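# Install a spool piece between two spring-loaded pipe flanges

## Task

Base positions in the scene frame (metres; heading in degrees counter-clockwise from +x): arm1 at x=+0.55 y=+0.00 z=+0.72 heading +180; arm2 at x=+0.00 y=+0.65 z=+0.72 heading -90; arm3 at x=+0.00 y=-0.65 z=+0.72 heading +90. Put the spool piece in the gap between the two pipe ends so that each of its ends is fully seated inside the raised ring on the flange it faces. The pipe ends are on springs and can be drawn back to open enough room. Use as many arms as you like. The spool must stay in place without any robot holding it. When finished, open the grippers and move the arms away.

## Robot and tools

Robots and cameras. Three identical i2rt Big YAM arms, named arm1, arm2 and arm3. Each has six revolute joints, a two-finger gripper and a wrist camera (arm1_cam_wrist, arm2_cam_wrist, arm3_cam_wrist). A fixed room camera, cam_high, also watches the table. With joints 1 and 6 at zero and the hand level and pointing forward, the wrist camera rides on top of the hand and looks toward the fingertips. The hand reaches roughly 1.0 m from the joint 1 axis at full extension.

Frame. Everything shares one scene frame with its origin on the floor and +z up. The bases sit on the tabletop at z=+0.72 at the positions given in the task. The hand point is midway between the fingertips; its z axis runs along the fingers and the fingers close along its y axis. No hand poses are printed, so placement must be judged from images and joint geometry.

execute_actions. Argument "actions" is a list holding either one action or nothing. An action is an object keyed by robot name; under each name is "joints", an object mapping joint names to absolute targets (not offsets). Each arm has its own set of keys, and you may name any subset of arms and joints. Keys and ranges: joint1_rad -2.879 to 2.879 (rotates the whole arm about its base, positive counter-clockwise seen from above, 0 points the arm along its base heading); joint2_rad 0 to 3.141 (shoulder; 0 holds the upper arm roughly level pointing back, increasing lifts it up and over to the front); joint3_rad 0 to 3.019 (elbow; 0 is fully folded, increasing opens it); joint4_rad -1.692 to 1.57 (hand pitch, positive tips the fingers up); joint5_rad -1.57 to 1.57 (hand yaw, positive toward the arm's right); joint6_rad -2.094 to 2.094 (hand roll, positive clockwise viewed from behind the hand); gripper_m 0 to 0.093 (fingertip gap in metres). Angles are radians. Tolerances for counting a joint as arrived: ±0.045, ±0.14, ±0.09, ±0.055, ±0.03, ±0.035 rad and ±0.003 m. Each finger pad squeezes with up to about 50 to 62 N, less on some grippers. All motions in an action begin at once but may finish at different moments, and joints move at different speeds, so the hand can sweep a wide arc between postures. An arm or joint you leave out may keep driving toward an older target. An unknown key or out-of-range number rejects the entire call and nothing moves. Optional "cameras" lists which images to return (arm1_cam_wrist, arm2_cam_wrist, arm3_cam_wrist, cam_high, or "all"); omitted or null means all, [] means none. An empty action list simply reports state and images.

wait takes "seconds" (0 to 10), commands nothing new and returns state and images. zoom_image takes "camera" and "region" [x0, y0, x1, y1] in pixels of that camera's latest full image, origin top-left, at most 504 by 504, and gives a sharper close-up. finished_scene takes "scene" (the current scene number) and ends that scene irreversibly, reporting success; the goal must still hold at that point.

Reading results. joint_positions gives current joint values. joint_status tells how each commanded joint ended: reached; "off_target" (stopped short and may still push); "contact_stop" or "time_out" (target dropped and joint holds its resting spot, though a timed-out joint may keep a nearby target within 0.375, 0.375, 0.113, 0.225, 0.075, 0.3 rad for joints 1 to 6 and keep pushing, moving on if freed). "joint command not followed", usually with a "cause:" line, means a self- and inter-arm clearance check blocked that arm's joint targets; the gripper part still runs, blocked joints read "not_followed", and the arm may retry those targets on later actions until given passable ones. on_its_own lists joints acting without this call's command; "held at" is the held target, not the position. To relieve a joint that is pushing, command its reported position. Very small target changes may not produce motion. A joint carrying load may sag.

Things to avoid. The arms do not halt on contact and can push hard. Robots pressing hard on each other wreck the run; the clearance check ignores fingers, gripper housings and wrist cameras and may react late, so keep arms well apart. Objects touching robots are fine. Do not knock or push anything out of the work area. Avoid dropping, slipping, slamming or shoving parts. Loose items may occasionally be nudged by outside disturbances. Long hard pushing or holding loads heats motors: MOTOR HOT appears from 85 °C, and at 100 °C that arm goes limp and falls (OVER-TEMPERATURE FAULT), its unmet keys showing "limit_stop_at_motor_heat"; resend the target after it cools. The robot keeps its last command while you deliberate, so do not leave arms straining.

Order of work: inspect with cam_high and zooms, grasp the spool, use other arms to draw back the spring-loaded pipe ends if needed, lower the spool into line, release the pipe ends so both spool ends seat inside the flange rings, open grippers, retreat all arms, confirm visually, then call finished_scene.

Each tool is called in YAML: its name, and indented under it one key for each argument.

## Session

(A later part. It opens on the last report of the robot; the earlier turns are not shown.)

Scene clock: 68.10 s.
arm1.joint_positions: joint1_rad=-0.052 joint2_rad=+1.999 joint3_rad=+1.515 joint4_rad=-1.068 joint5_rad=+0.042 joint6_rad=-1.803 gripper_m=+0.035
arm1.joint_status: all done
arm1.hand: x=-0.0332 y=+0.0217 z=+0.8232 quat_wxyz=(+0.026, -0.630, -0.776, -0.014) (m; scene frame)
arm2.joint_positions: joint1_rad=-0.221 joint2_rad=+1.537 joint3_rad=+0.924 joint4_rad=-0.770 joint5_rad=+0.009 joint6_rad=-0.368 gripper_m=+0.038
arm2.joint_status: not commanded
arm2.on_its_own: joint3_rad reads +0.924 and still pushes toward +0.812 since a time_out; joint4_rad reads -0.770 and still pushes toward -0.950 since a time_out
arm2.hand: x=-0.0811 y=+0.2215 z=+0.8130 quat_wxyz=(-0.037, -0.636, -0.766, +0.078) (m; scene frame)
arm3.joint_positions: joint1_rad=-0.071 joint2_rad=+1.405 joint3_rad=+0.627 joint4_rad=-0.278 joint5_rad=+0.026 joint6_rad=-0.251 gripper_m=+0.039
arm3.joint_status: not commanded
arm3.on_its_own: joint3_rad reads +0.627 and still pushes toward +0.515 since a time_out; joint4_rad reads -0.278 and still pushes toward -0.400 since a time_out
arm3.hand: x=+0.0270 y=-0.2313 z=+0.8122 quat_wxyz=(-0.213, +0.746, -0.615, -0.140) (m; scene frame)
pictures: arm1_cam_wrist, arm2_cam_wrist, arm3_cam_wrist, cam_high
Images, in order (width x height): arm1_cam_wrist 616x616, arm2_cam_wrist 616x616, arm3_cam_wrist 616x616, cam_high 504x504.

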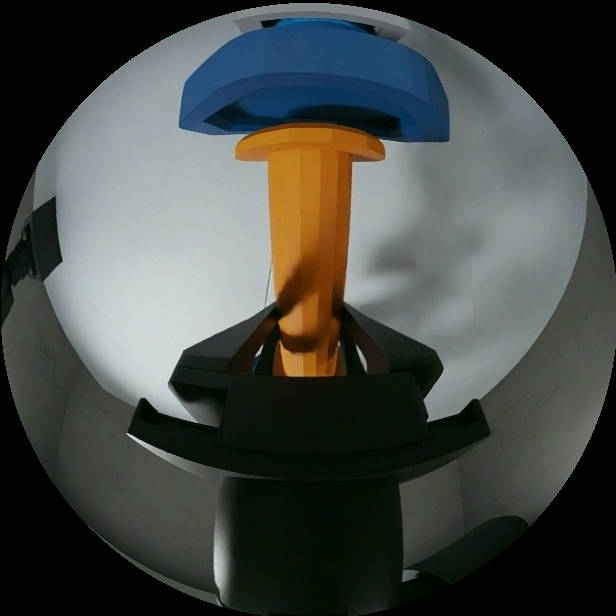

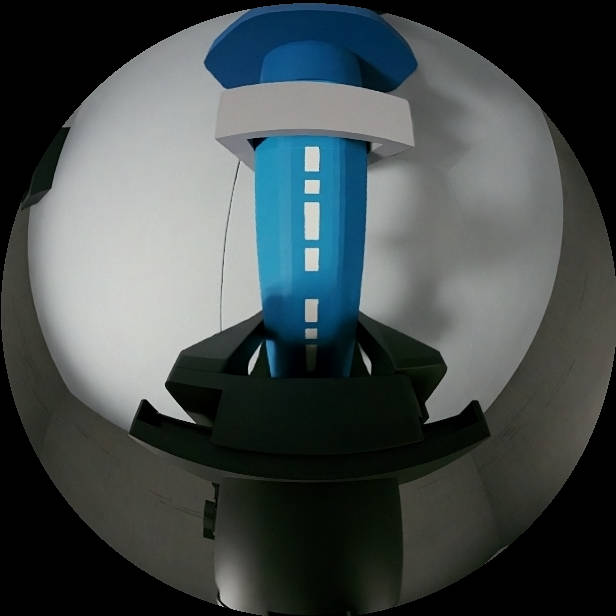

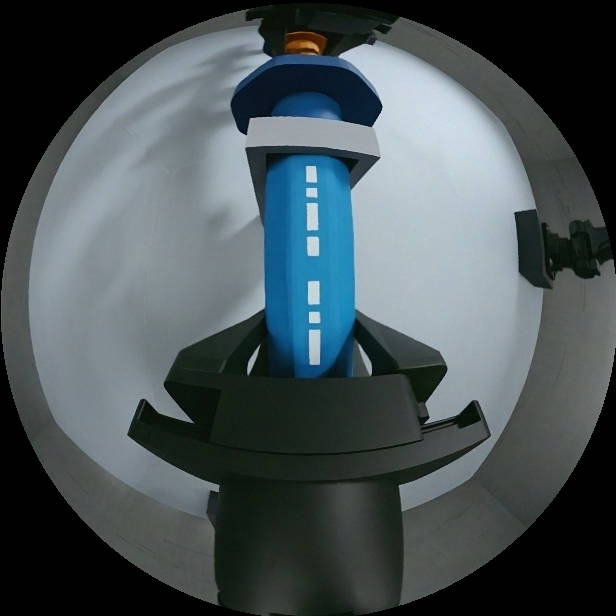

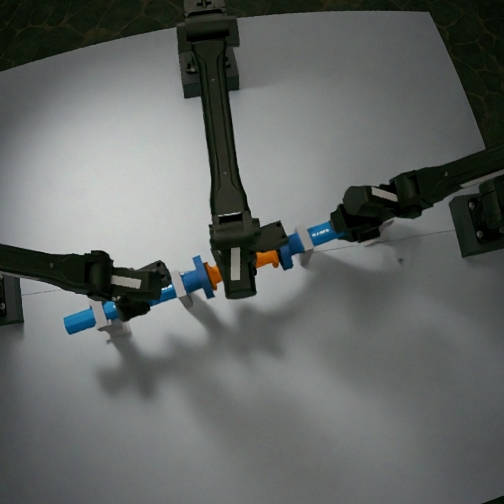

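execute_actions:
  actions:
    - {"arm1":{"joints":{"joint2_rad":2.03}}}
  cameras: []

execute_actions:
  actions:
    - {"arm2":{"joints":{"joint2_rad":1.72,"joint3_rad":1.16,"joint4_rad":-1.03}},"arm3":{"joints":{"joint2_rad":1.5,"joint3_rad":0.76,"joint4_rad":-0.35}}}
  cameras: ["arm1_cam_wrist","cam_high"]

zoom_image:
  camera: "cam_high"
  region: [150,200,330,330]

Scene clock: 72.20 s.
arm1.joint_positions: joint1_rad=-0.052 joint2_rad=+2.001 joint3_rad=+1.515 joint4_rad=-1.068 joint5_rad=+0.042 joint6_rad=-1.801 gripper_m=+0.035
arm1.joint_status: all done
arm1.hand: x=-0.0330 y=+0.0215 z=+0.8224 quat_wxyz=(+0.025, -0.630, -0.776, -0.015) (m; scene frame)
arm2.joint_positions: joint1_rad=-0.221 joint2_rad=+1.537 joint3_rad=+0.924 joint4_rad=-0.770 joint5_rad=+0.009 joint6_rad=-0.368 gripper_m=+0.038
arm2.joint_status: not commanded
arm2.on_its_own: joint3_rad reads +0.924 and still pushes toward +0.812 since a time_out; joint4_rad reads -0.770 and still pushes toward -0.950 since a time_out
arm2.hand: x=-0.0811 y=+0.2215 z=+0.8130 quat_wxyz=(-0.037, -0.636, -0.766, +0.078) (m; scene frame)
arm3.joint_positions: joint1_rad=-0.071 joint2_rad=+1.405 joint3_rad=+0.627 joint4_rad=-0.278 joint5_rad=+0.026 joint6_rad=-0.251 gripper_m=+0.039
arm3.joint_status: not commanded
arm3.on_its_own: joint3_rad reads +0.627 and still pushes toward +0.515 since a time_out; joint4_rad reads -0.278 and still pushes toward -0.400 since a time_out
arm3.hand: x=+0.0270 y=-0.2313 z=+0.8122 quat_wxyz=(-0.213, +0.746, -0.615, -0.140) (m; scene frame)
pictures: none
No camera images: the call's "cameras" was empty. Leave "cameras" out to get every camera's image.

Scene clock: 73.20 s.
arm1.joint_positions: joint1_rad=-0.051 joint2_rad=+2.008 joint3_rad=+1.515 joint4_rad=-1.066 joint5_rad=+0.043 joint6_rad=-1.790 gripper_m=+0.035
arm1.joint_status: not commanded
arm1.hand: x=-0.0327 y=+0.0212 z=+0.8181 quat_wxyz=(+0.023, -0.634, -0.773, -0.016) (m; scene frame)
arm2.joint_positions: joint1_rad=-0.222 joint2_rad=+1.667 joint3_rad=+1.098 joint4_rad=-1.056 joint5_rad=+0.012 joint6_rad=-0.367 gripper_m=+0.038
arm2.joint_status: all done
arm2.hand: x=-0.0817 y=+0.2229 z=+0.8125 quat_wxyz=(+0.023, -0.639, -0.769, -0.027) (m; scene frame)
arm3.joint_positions: joint1_rad=-0.071 joint2_rad=+1.444 joint3_rad=+0.692 joint4_rad=-0.353 joint5_rad=+0.018 joint6_rad=-0.243 gripper_m=+0.039
arm3.joint_status: all done
arm3.hand: x=+0.0261 y=-0.2201 z=+0.8131 quat_wxyz=(-0.191, +0.749, -0.621, -0.130) (m; scene frame)
pictures: arm1_cam_wrist, cam_high
Images, in order (width x height): arm1_cam_wrist 616x616, cam_high 504x504.

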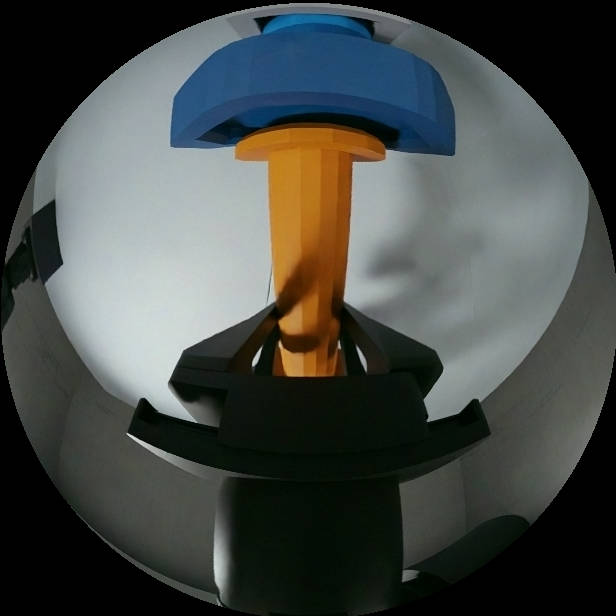

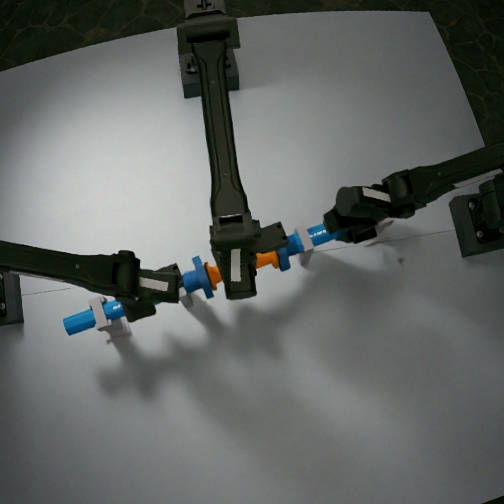

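Region (150, 200, 330, 330) of cam_high's 504x504 image, scaled by 2.800, with more detail than that image has.

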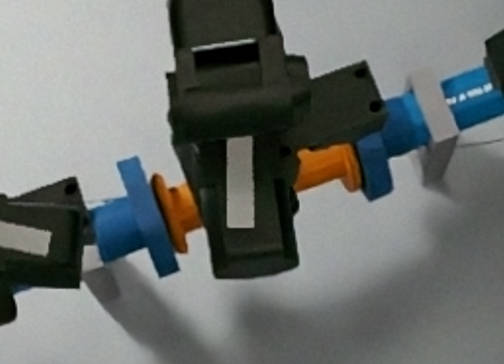

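execute_actions:
  actions:
    - {"arm2":{"joints":{"gripper_m":0.093,"joint2_rad":1.667,"joint3_rad":1.098}},"arm3":{"joints":{"gripper_m":0.093}}}
  cameras: []

execute_actions:
  actions:
    - {"arm2":{"joints":{"joint2_rad":1.35,"joint3_rad":0.95,"joint4_rad":-0.8}},"arm3":{"joints":{"joint2_rad":1.2,"joint3_rad":0.75,"joint4_rad":-0.6}}}

zoom_image:
  camera: "cam_high"
  region: [150,200,330,330]

Scene clock: 77.63 s.
arm1.joint_positions: joint1_rad=-0.051 joint2_rad=+2.008 joint3_rad=+1.515 joint4_rad=-1.065 joint5_rad=+0.042 joint6_rad=-1.784 gripper_m=+0.035
arm1.joint_status: not commanded
arm1.hand: x=-0.0329 y=+0.0210 z=+0.8181 quat_wxyz=(+0.023, -0.637, -0.771, -0.016) (m; scene frame)
arm2.joint_positions: joint1_rad=-0.221 joint2_rad=+1.666 joint3_rad=+1.098 joint4_rad=-1.040 joint5_rad=+0.003 joint6_rad=-0.388 gripper_m=+0.093
arm2.joint_status: all done
arm2.hand: x=-0.0804 y=+0.2185 z=+0.8127 quat_wxyz=(+0.015, -0.630, -0.776, -0.022) (m; scene frame)
arm3.joint_positions: joint1_rad=-0.045 joint2_rad=+1.485 joint3_rad=+0.726 joint4_rad=-0.353 joint5_rad=+0.001 joint6_rad=-0.228 gripper_m=+0.093
arm3.joint_status: all done
arm3.hand: x=+0.0124 y=-0.2070 z=+0.8092 quat_wxyz=(-0.180, +0.754, -0.616, -0.139) (m; scene frame)
pictures: none
No camera images: the call's "cameras" was empty. Leave "cameras" out to get every camera's image.

Scene clock: 78.87 s.
arm1.joint_positions: joint1_rad=-0.051 joint2_rad=+2.008 joint3_rad=+1.515 joint4_rad=-1.065 joint5_rad=+0.042 joint6_rad=-1.784 gripper_m=+0.035
arm1.joint_status: not commanded
arm1.hand: x=-0.0329 y=+0.0210 z=+0.8181 quat_wxyz=(+0.023, -0.637, -0.771, -0.016) (m; scene frame)
arm2.joint_positions: joint1_rad=-0.221 joint2_rad=+1.341 joint3_rad=+0.952 joint4_rad=-0.811 joint5_rad=+0.003 joint6_rad=-0.389 gripper_m=+0.093
arm2.joint_status: all done
arm2.hand: x=-0.0816 y=+0.2112 z=+0.9033 quat_wxyz=(-0.083, -0.620, -0.764, +0.156) (m; scene frame)
arm3.joint_positions: joint1_rad=-0.045 joint2_rad=+1.191 joint3_rad=+0.726 joint4_rad=-0.580 joint5_rad=+0.001 joint6_rad=-0.228 gripper_m=+0.093
arm3.joint_status: all done
arm3.hand: x=+0.0114 y=-0.2408 z=+0.9024 quat_wxyz=(-0.206, +0.748, -0.611, -0.159) (m; scene frame)
pictures: arm1_cam_wrist, arm2_cam_wrist, arm3_cam_wrist, cam_high
Images, in order (width x height): arm1_cam_wrist 616x616, arm2_cam_wrist 616x616, arm3_cam_wrist 616x616, cam_high 504x504.

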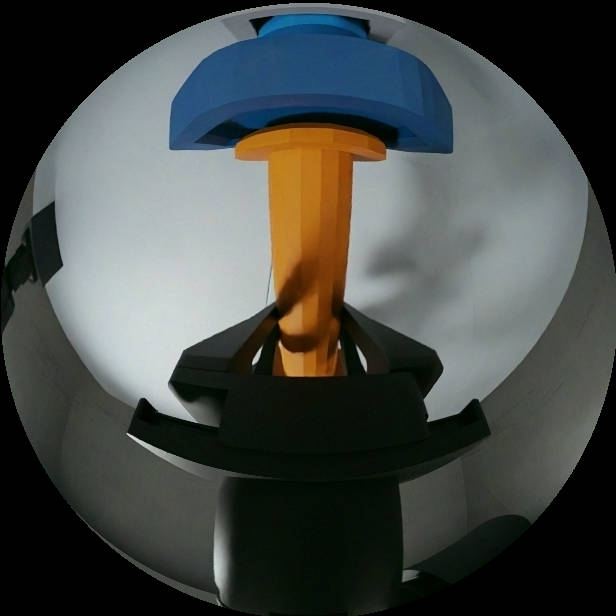

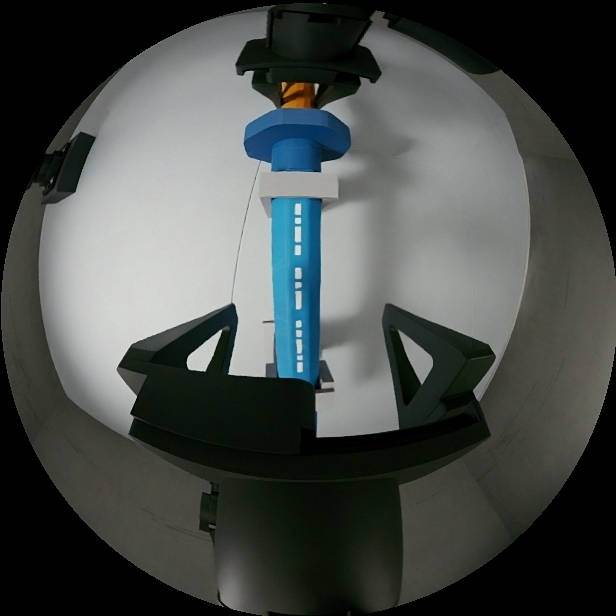

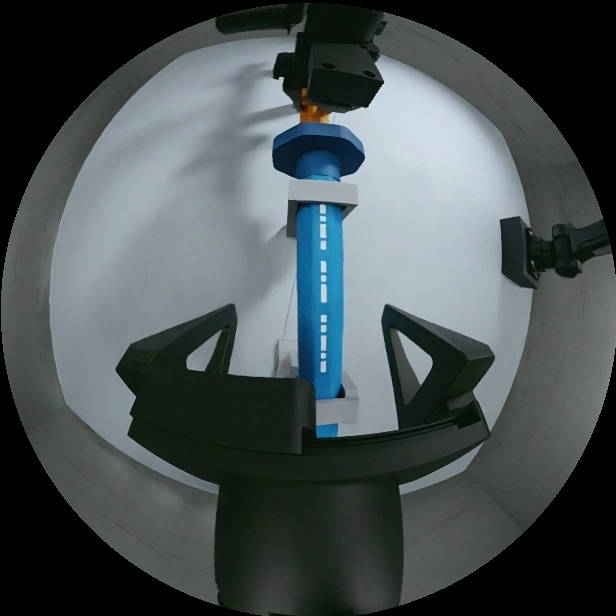

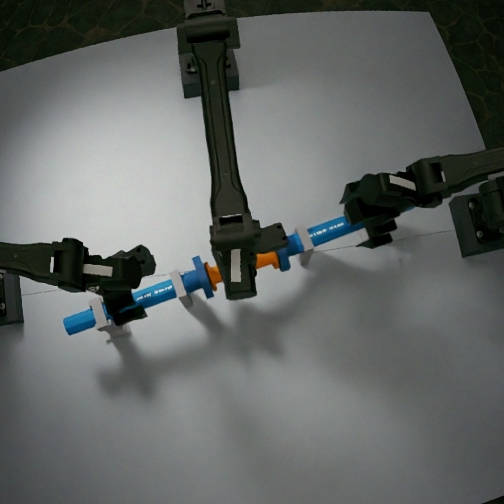

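Region (150, 200, 330, 330) of cam_high's 504x504 image, scaled by 2.800, with more detail than that image has.

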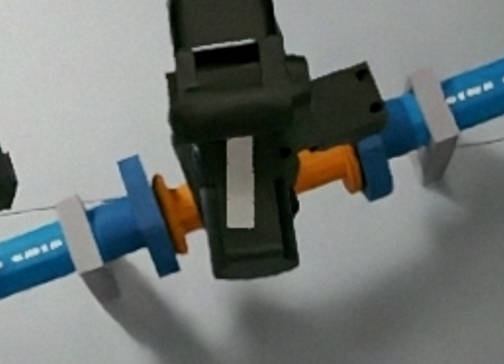

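execute_actions:
  actions:
    - {"arm2":{"joints":{"joint1_rad":-0.52,"joint6_rad":-1.3,"joint4_rad":-1.2}}}
  cameras: []

execute_actions:
  actions:
    - {"arm2":{"joints":{"joint2_rad":1.95,"joint3_rad":1.65,"joint4_rad":-1.274,"joint5_rad":-0.5}}}
  cameras: ["arm2_cam_wrist","cam_high"]

zoom_image:
  camera: "arm2_cam_wrist"
  region: [150,40,480,260]

Scene clock: 85.17 s.
arm1.joint_positions: joint1_rad=-0.051 joint2_rad=+2.008 joint3_rad=+1.515 joint4_rad=-1.065 joint5_rad=+0.042 joint6_rad=-1.784 gripper_m=+0.035
arm1.joint_status: not commanded
arm1.hand: x=-0.0329 y=+0.0210 z=+0.8181 quat_wxyz=(+0.023, -0.637, -0.771, -0.016) (m; scene frame)
arm2.joint_positions: joint1_rad=-0.525 joint2_rad=+1.341 joint3_rad=+0.952 joint4_rad=-1.191 joint5_rad=+0.000 joint6_rad=-1.288 gripper_m=+0.093
arm2.joint_status: all done
arm2.hand: x=-0.1654 y=+0.3364 z=+0.8886 quat_wxyz=(+0.002, -0.375, -0.927, -0.012) (m; scene frame)
arm3.joint_positions: joint1_rad=-0.045 joint2_rad=+1.191 joint3_rad=+0.726 joint4_rad=-0.580 joint5_rad=+0.001 joint6_rad=-0.228 gripper_m=+0.093
arm3.joint_status: not commanded
arm3.hand: x=+0.0114 y=-0.2408 z=+0.9024 quat_wxyz=(-0.206, +0.748, -0.611, -0.159) (m; scene frame)
pictures: none
No camera images: the call's "cameras" was empty. Leave "cameras" out to get every camera's image.

Scene clock: 86.57 s.
arm1.joint_positions: joint1_rad=-0.051 joint2_rad=+2.008 joint3_rad=+1.515 joint4_rad=-1.065 joint5_rad=+0.042 joint6_rad=-1.784 gripper_m=+0.035
arm1.joint_status: not commanded
arm1.hand: x=-0.0329 y=+0.0210 z=+0.8181 quat_wxyz=(+0.023, -0.637, -0.771, -0.016) (m; scene frame)
arm2.joint_positions: joint1_rad=-0.525 joint2_rad=+1.953 joint3_rad=+1.601 joint4_rad=-1.272 joint5_rad=-0.497 joint6_rad=-1.290 gripper_m=+0.093
arm2.joint_status: all done
arm2.hand: x=-0.1954 y=+0.1042 z=+0.8610 quat_wxyz=(-0.245, -0.370, -0.896, -0.007) (m; scene frame)
arm3.joint_positions: joint1_rad=-0.045 joint2_rad=+1.191 joint3_rad=+0.726 joint4_rad=-0.580 joint5_rad=+0.001 joint6_rad=-0.228 gripper_m=+0.093
arm3.joint_status: not commanded
arm3.hand: x=+0.0114 y=-0.2408 z=+0.9024 quat_wxyz=(-0.206, +0.748, -0.611, -0.159) (m; scene frame)
pictures: arm2_cam_wrist, cam_high
Images, in order (width x height): arm2_cam_wrist 616x616, cam_high 504x504.

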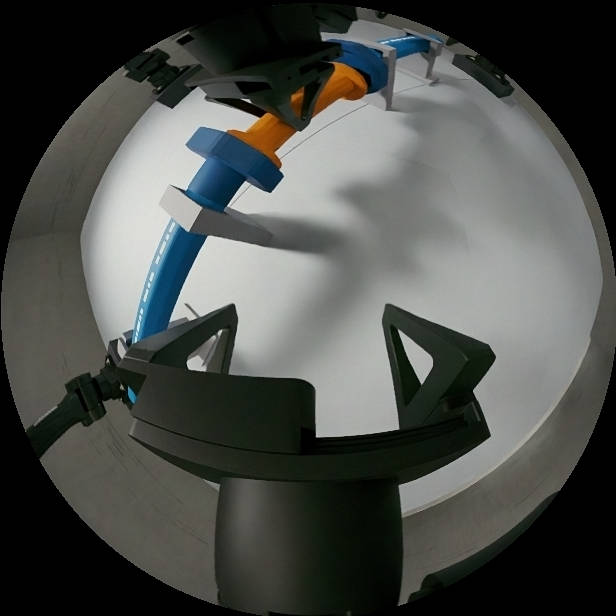

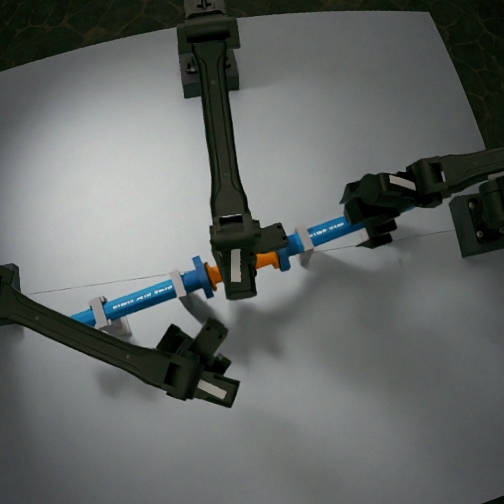

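Region (150, 40, 480, 260) of arm2_cam_wrist's 616x616 image, scaled by 1.527, with more detail than that image has.

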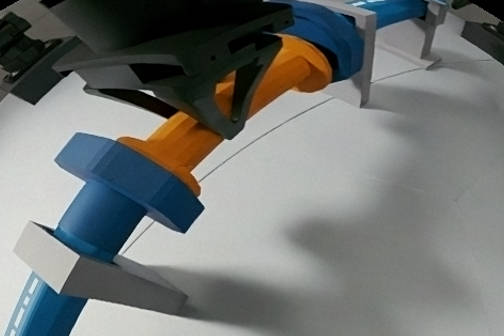

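execute_actions:
  actions:
    - {"arm1":{"joints":{"joint2_rad":1.85,"joint3_rad":1.58}}}
  cameras: ["arm2_cam_wrist","cam_high"]

zoom_image:
  camera: "arm2_cam_wrist"
  region: [150,40,480,260]

Scene clock: 89.83 s.
arm1.joint_positions: joint1_rad=-0.051 joint2_rad=+1.966 joint3_rad=+1.514 joint4_rad=-1.066 joint5_rad=+0.034 joint6_rad=-1.785 gripper_m=+0.035
arm1.joint_status: all done
arm1.hand: x=-0.0364 y=+0.0195 z=+0.8414 quat_wxyz=(+0.037, -0.636, -0.771, +0.000) (m; scene frame)
arm2.joint_positions: joint1_rad=-0.525 joint2_rad=+1.953 joint3_rad=+1.601 joint4_rad=-1.272 joint5_rad=-0.497 joint6_rad=-1.290 gripper_m=+0.093
arm2.joint_status: not commanded
arm2.hand: x=-0.1954 y=+0.1042 z=+0.8610 quat_wxyz=(-0.245, -0.370, -0.896, -0.007) (m; scene frame)
arm3.joint_positions: joint1_rad=-0.045 joint2_rad=+1.191 joint3_rad=+0.726 joint4_rad=-0.580 joint5_rad=+0.001 joint6_rad=-0.228 gripper_m=+0.093
arm3.joint_status: not commanded
arm3.hand: x=+0.0114 y=-0.2408 z=+0.9024 quat_wxyz=(-0.206, +0.748, -0.611, -0.159) (m; scene frame)
pictures: arm2_cam_wrist, cam_high
Images, in order (width x height): arm2_cam_wrist 616x616, cam_high 504x504.

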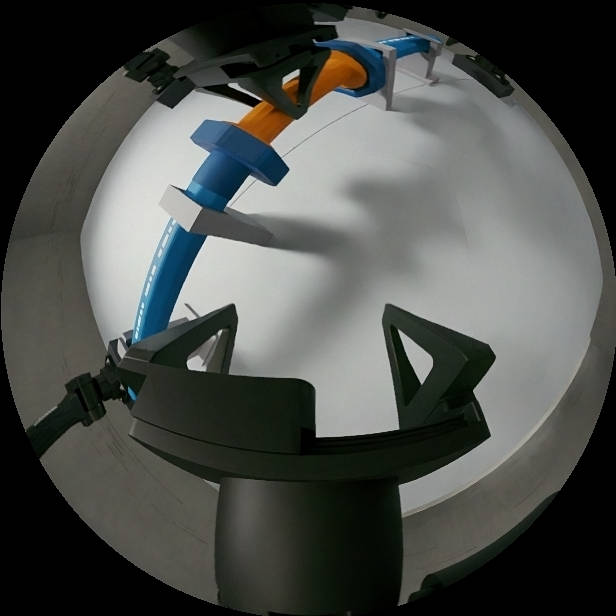

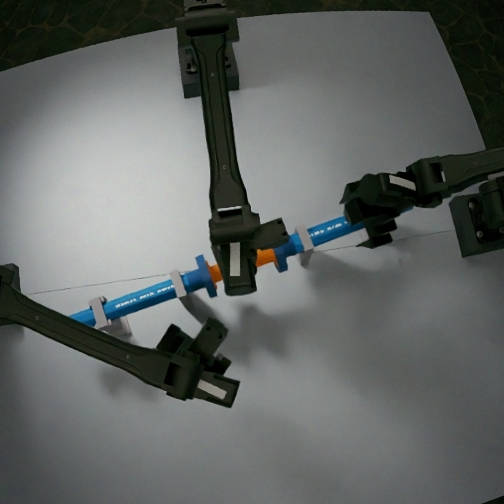

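Region (150, 40, 480, 260) of arm2_cam_wrist's 616x616 image, scaled by 1.527, with more detail than that image has.

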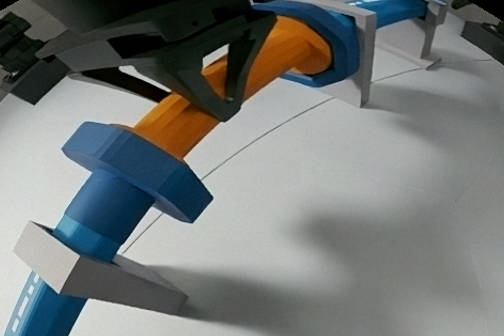

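Appears snapped in. Release and retreat.

execute_actions:
  actions:
    - {"arm1":{"joints":{"joint2_rad":1.966,"joint3_rad":1.514,"gripper_m":0.093}}}
  cameras: []

execute_actions:
  actions:
    - {"arm1":{"joints":{"joint2_rad":1.6,"joint3_rad":1.4,"joint4_rad":-1.3}},"arm2":{"joints":{"joint5_rad":0.0}}}
  cameras: ["cam_high"]

zoom_image:
  camera: "cam_high"
  region: [150,200,330,330]

Scene clock: 93.80 s.
arm1.joint_positions: joint1_rad=-0.051 joint2_rad=+1.957 joint3_rad=+1.508 joint4_rad=-1.058 joint5_rad=+0.042 joint6_rad=-1.791 gripper_m=+0.093
arm1.joint_status: all done
arm1.hand: x=-0.0365 y=+0.0208 z=+0.8444 quat_wxyz=(+0.043, -0.634, -0.772, +0.000) (m; scene frame)
arm2.joint_positions: joint1_rad=-0.525 joint2_rad=+1.953 joint3_rad=+1.601 joint4_rad=-1.272 joint5_rad=-0.497 joint6_rad=-1.290 gripper_m=+0.093
arm2.joint_status: not commanded
arm2.hand: x=-0.1954 y=+0.1042 z=+0.8610 quat_wxyz=(-0.245, -0.370, -0.896, -0.007) (m; scene frame)
arm3.joint_positions: joint1_rad=-0.045 joint2_rad=+1.191 joint3_rad=+0.726 joint4_rad=-0.580 joint5_rad=+0.001 joint6_rad=-0.228 gripper_m=+0.093
arm3.joint_status: not commanded
arm3.hand: x=+0.0114 y=-0.2408 z=+0.9024 quat_wxyz=(-0.206, +0.748, -0.611, -0.159) (m; scene frame)
pictures: none
No camera images: the call's "cameras" was empty. Leave "cameras" out to get every camera's image.

Scene clock: 95.17 s.
arm1.joint_positions: joint1_rad=-0.051 joint2_rad=+1.593 joint3_rad=+1.397 joint4_rad=-1.288 joint5_rad=+0.043 joint6_rad=-1.791 gripper_m=+0.093
arm1.joint_status: all done
arm1.hand: x=+0.0574 y=+0.0173 z=+0.9879 quat_wxyz=(+0.053, -0.634, -0.772, +0.006) (m; scene frame)
arm2.joint_positions: joint1_rad=-0.525 joint2_rad=+1.953 joint3_rad=+1.601 joint4_rad=-1.272 joint5_rad=-0.003 joint6_rad=-1.290 gripper_m=+0.093
arm2.joint_status: all done
arm2.hand: x=-0.2669 y=+0.1435 z=+0.8407 quat_wxyz=(-0.002, -0.374, -0.927, -0.033) (m; scene frame)
arm3.joint_positions: joint1_rad=-0.045 joint2_rad=+1.191 joint3_rad=+0.726 joint4_rad=-0.580 joint5_rad=+0.001 joint6_rad=-0.228 gripper_m=+0.093
arm3.joint_status: not commanded
arm3.hand: x=+0.0114 y=-0.2408 z=+0.9024 quat_wxyz=(-0.206, +0.748, -0.611, -0.159) (m; scene frame)
pictures: cam_high
Images, in order (width x height): cam_high 504x504.

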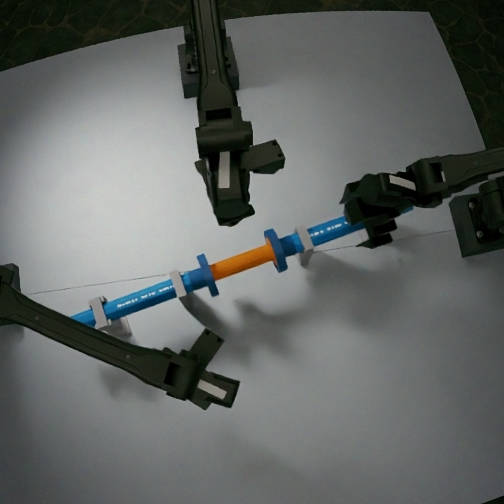

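Region (150, 200, 330, 330) of cam_high's 504x504 image, scaled by 2.800, with more detail than that image has.

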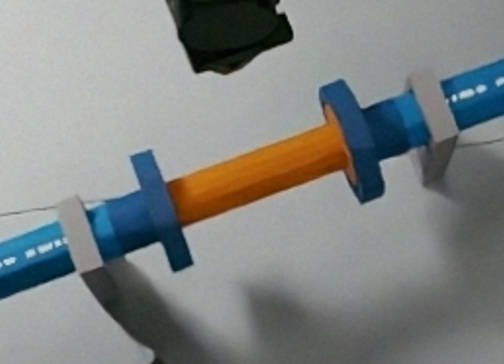

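finished_scene:
  scene: 2

The scene is finished: the task was done.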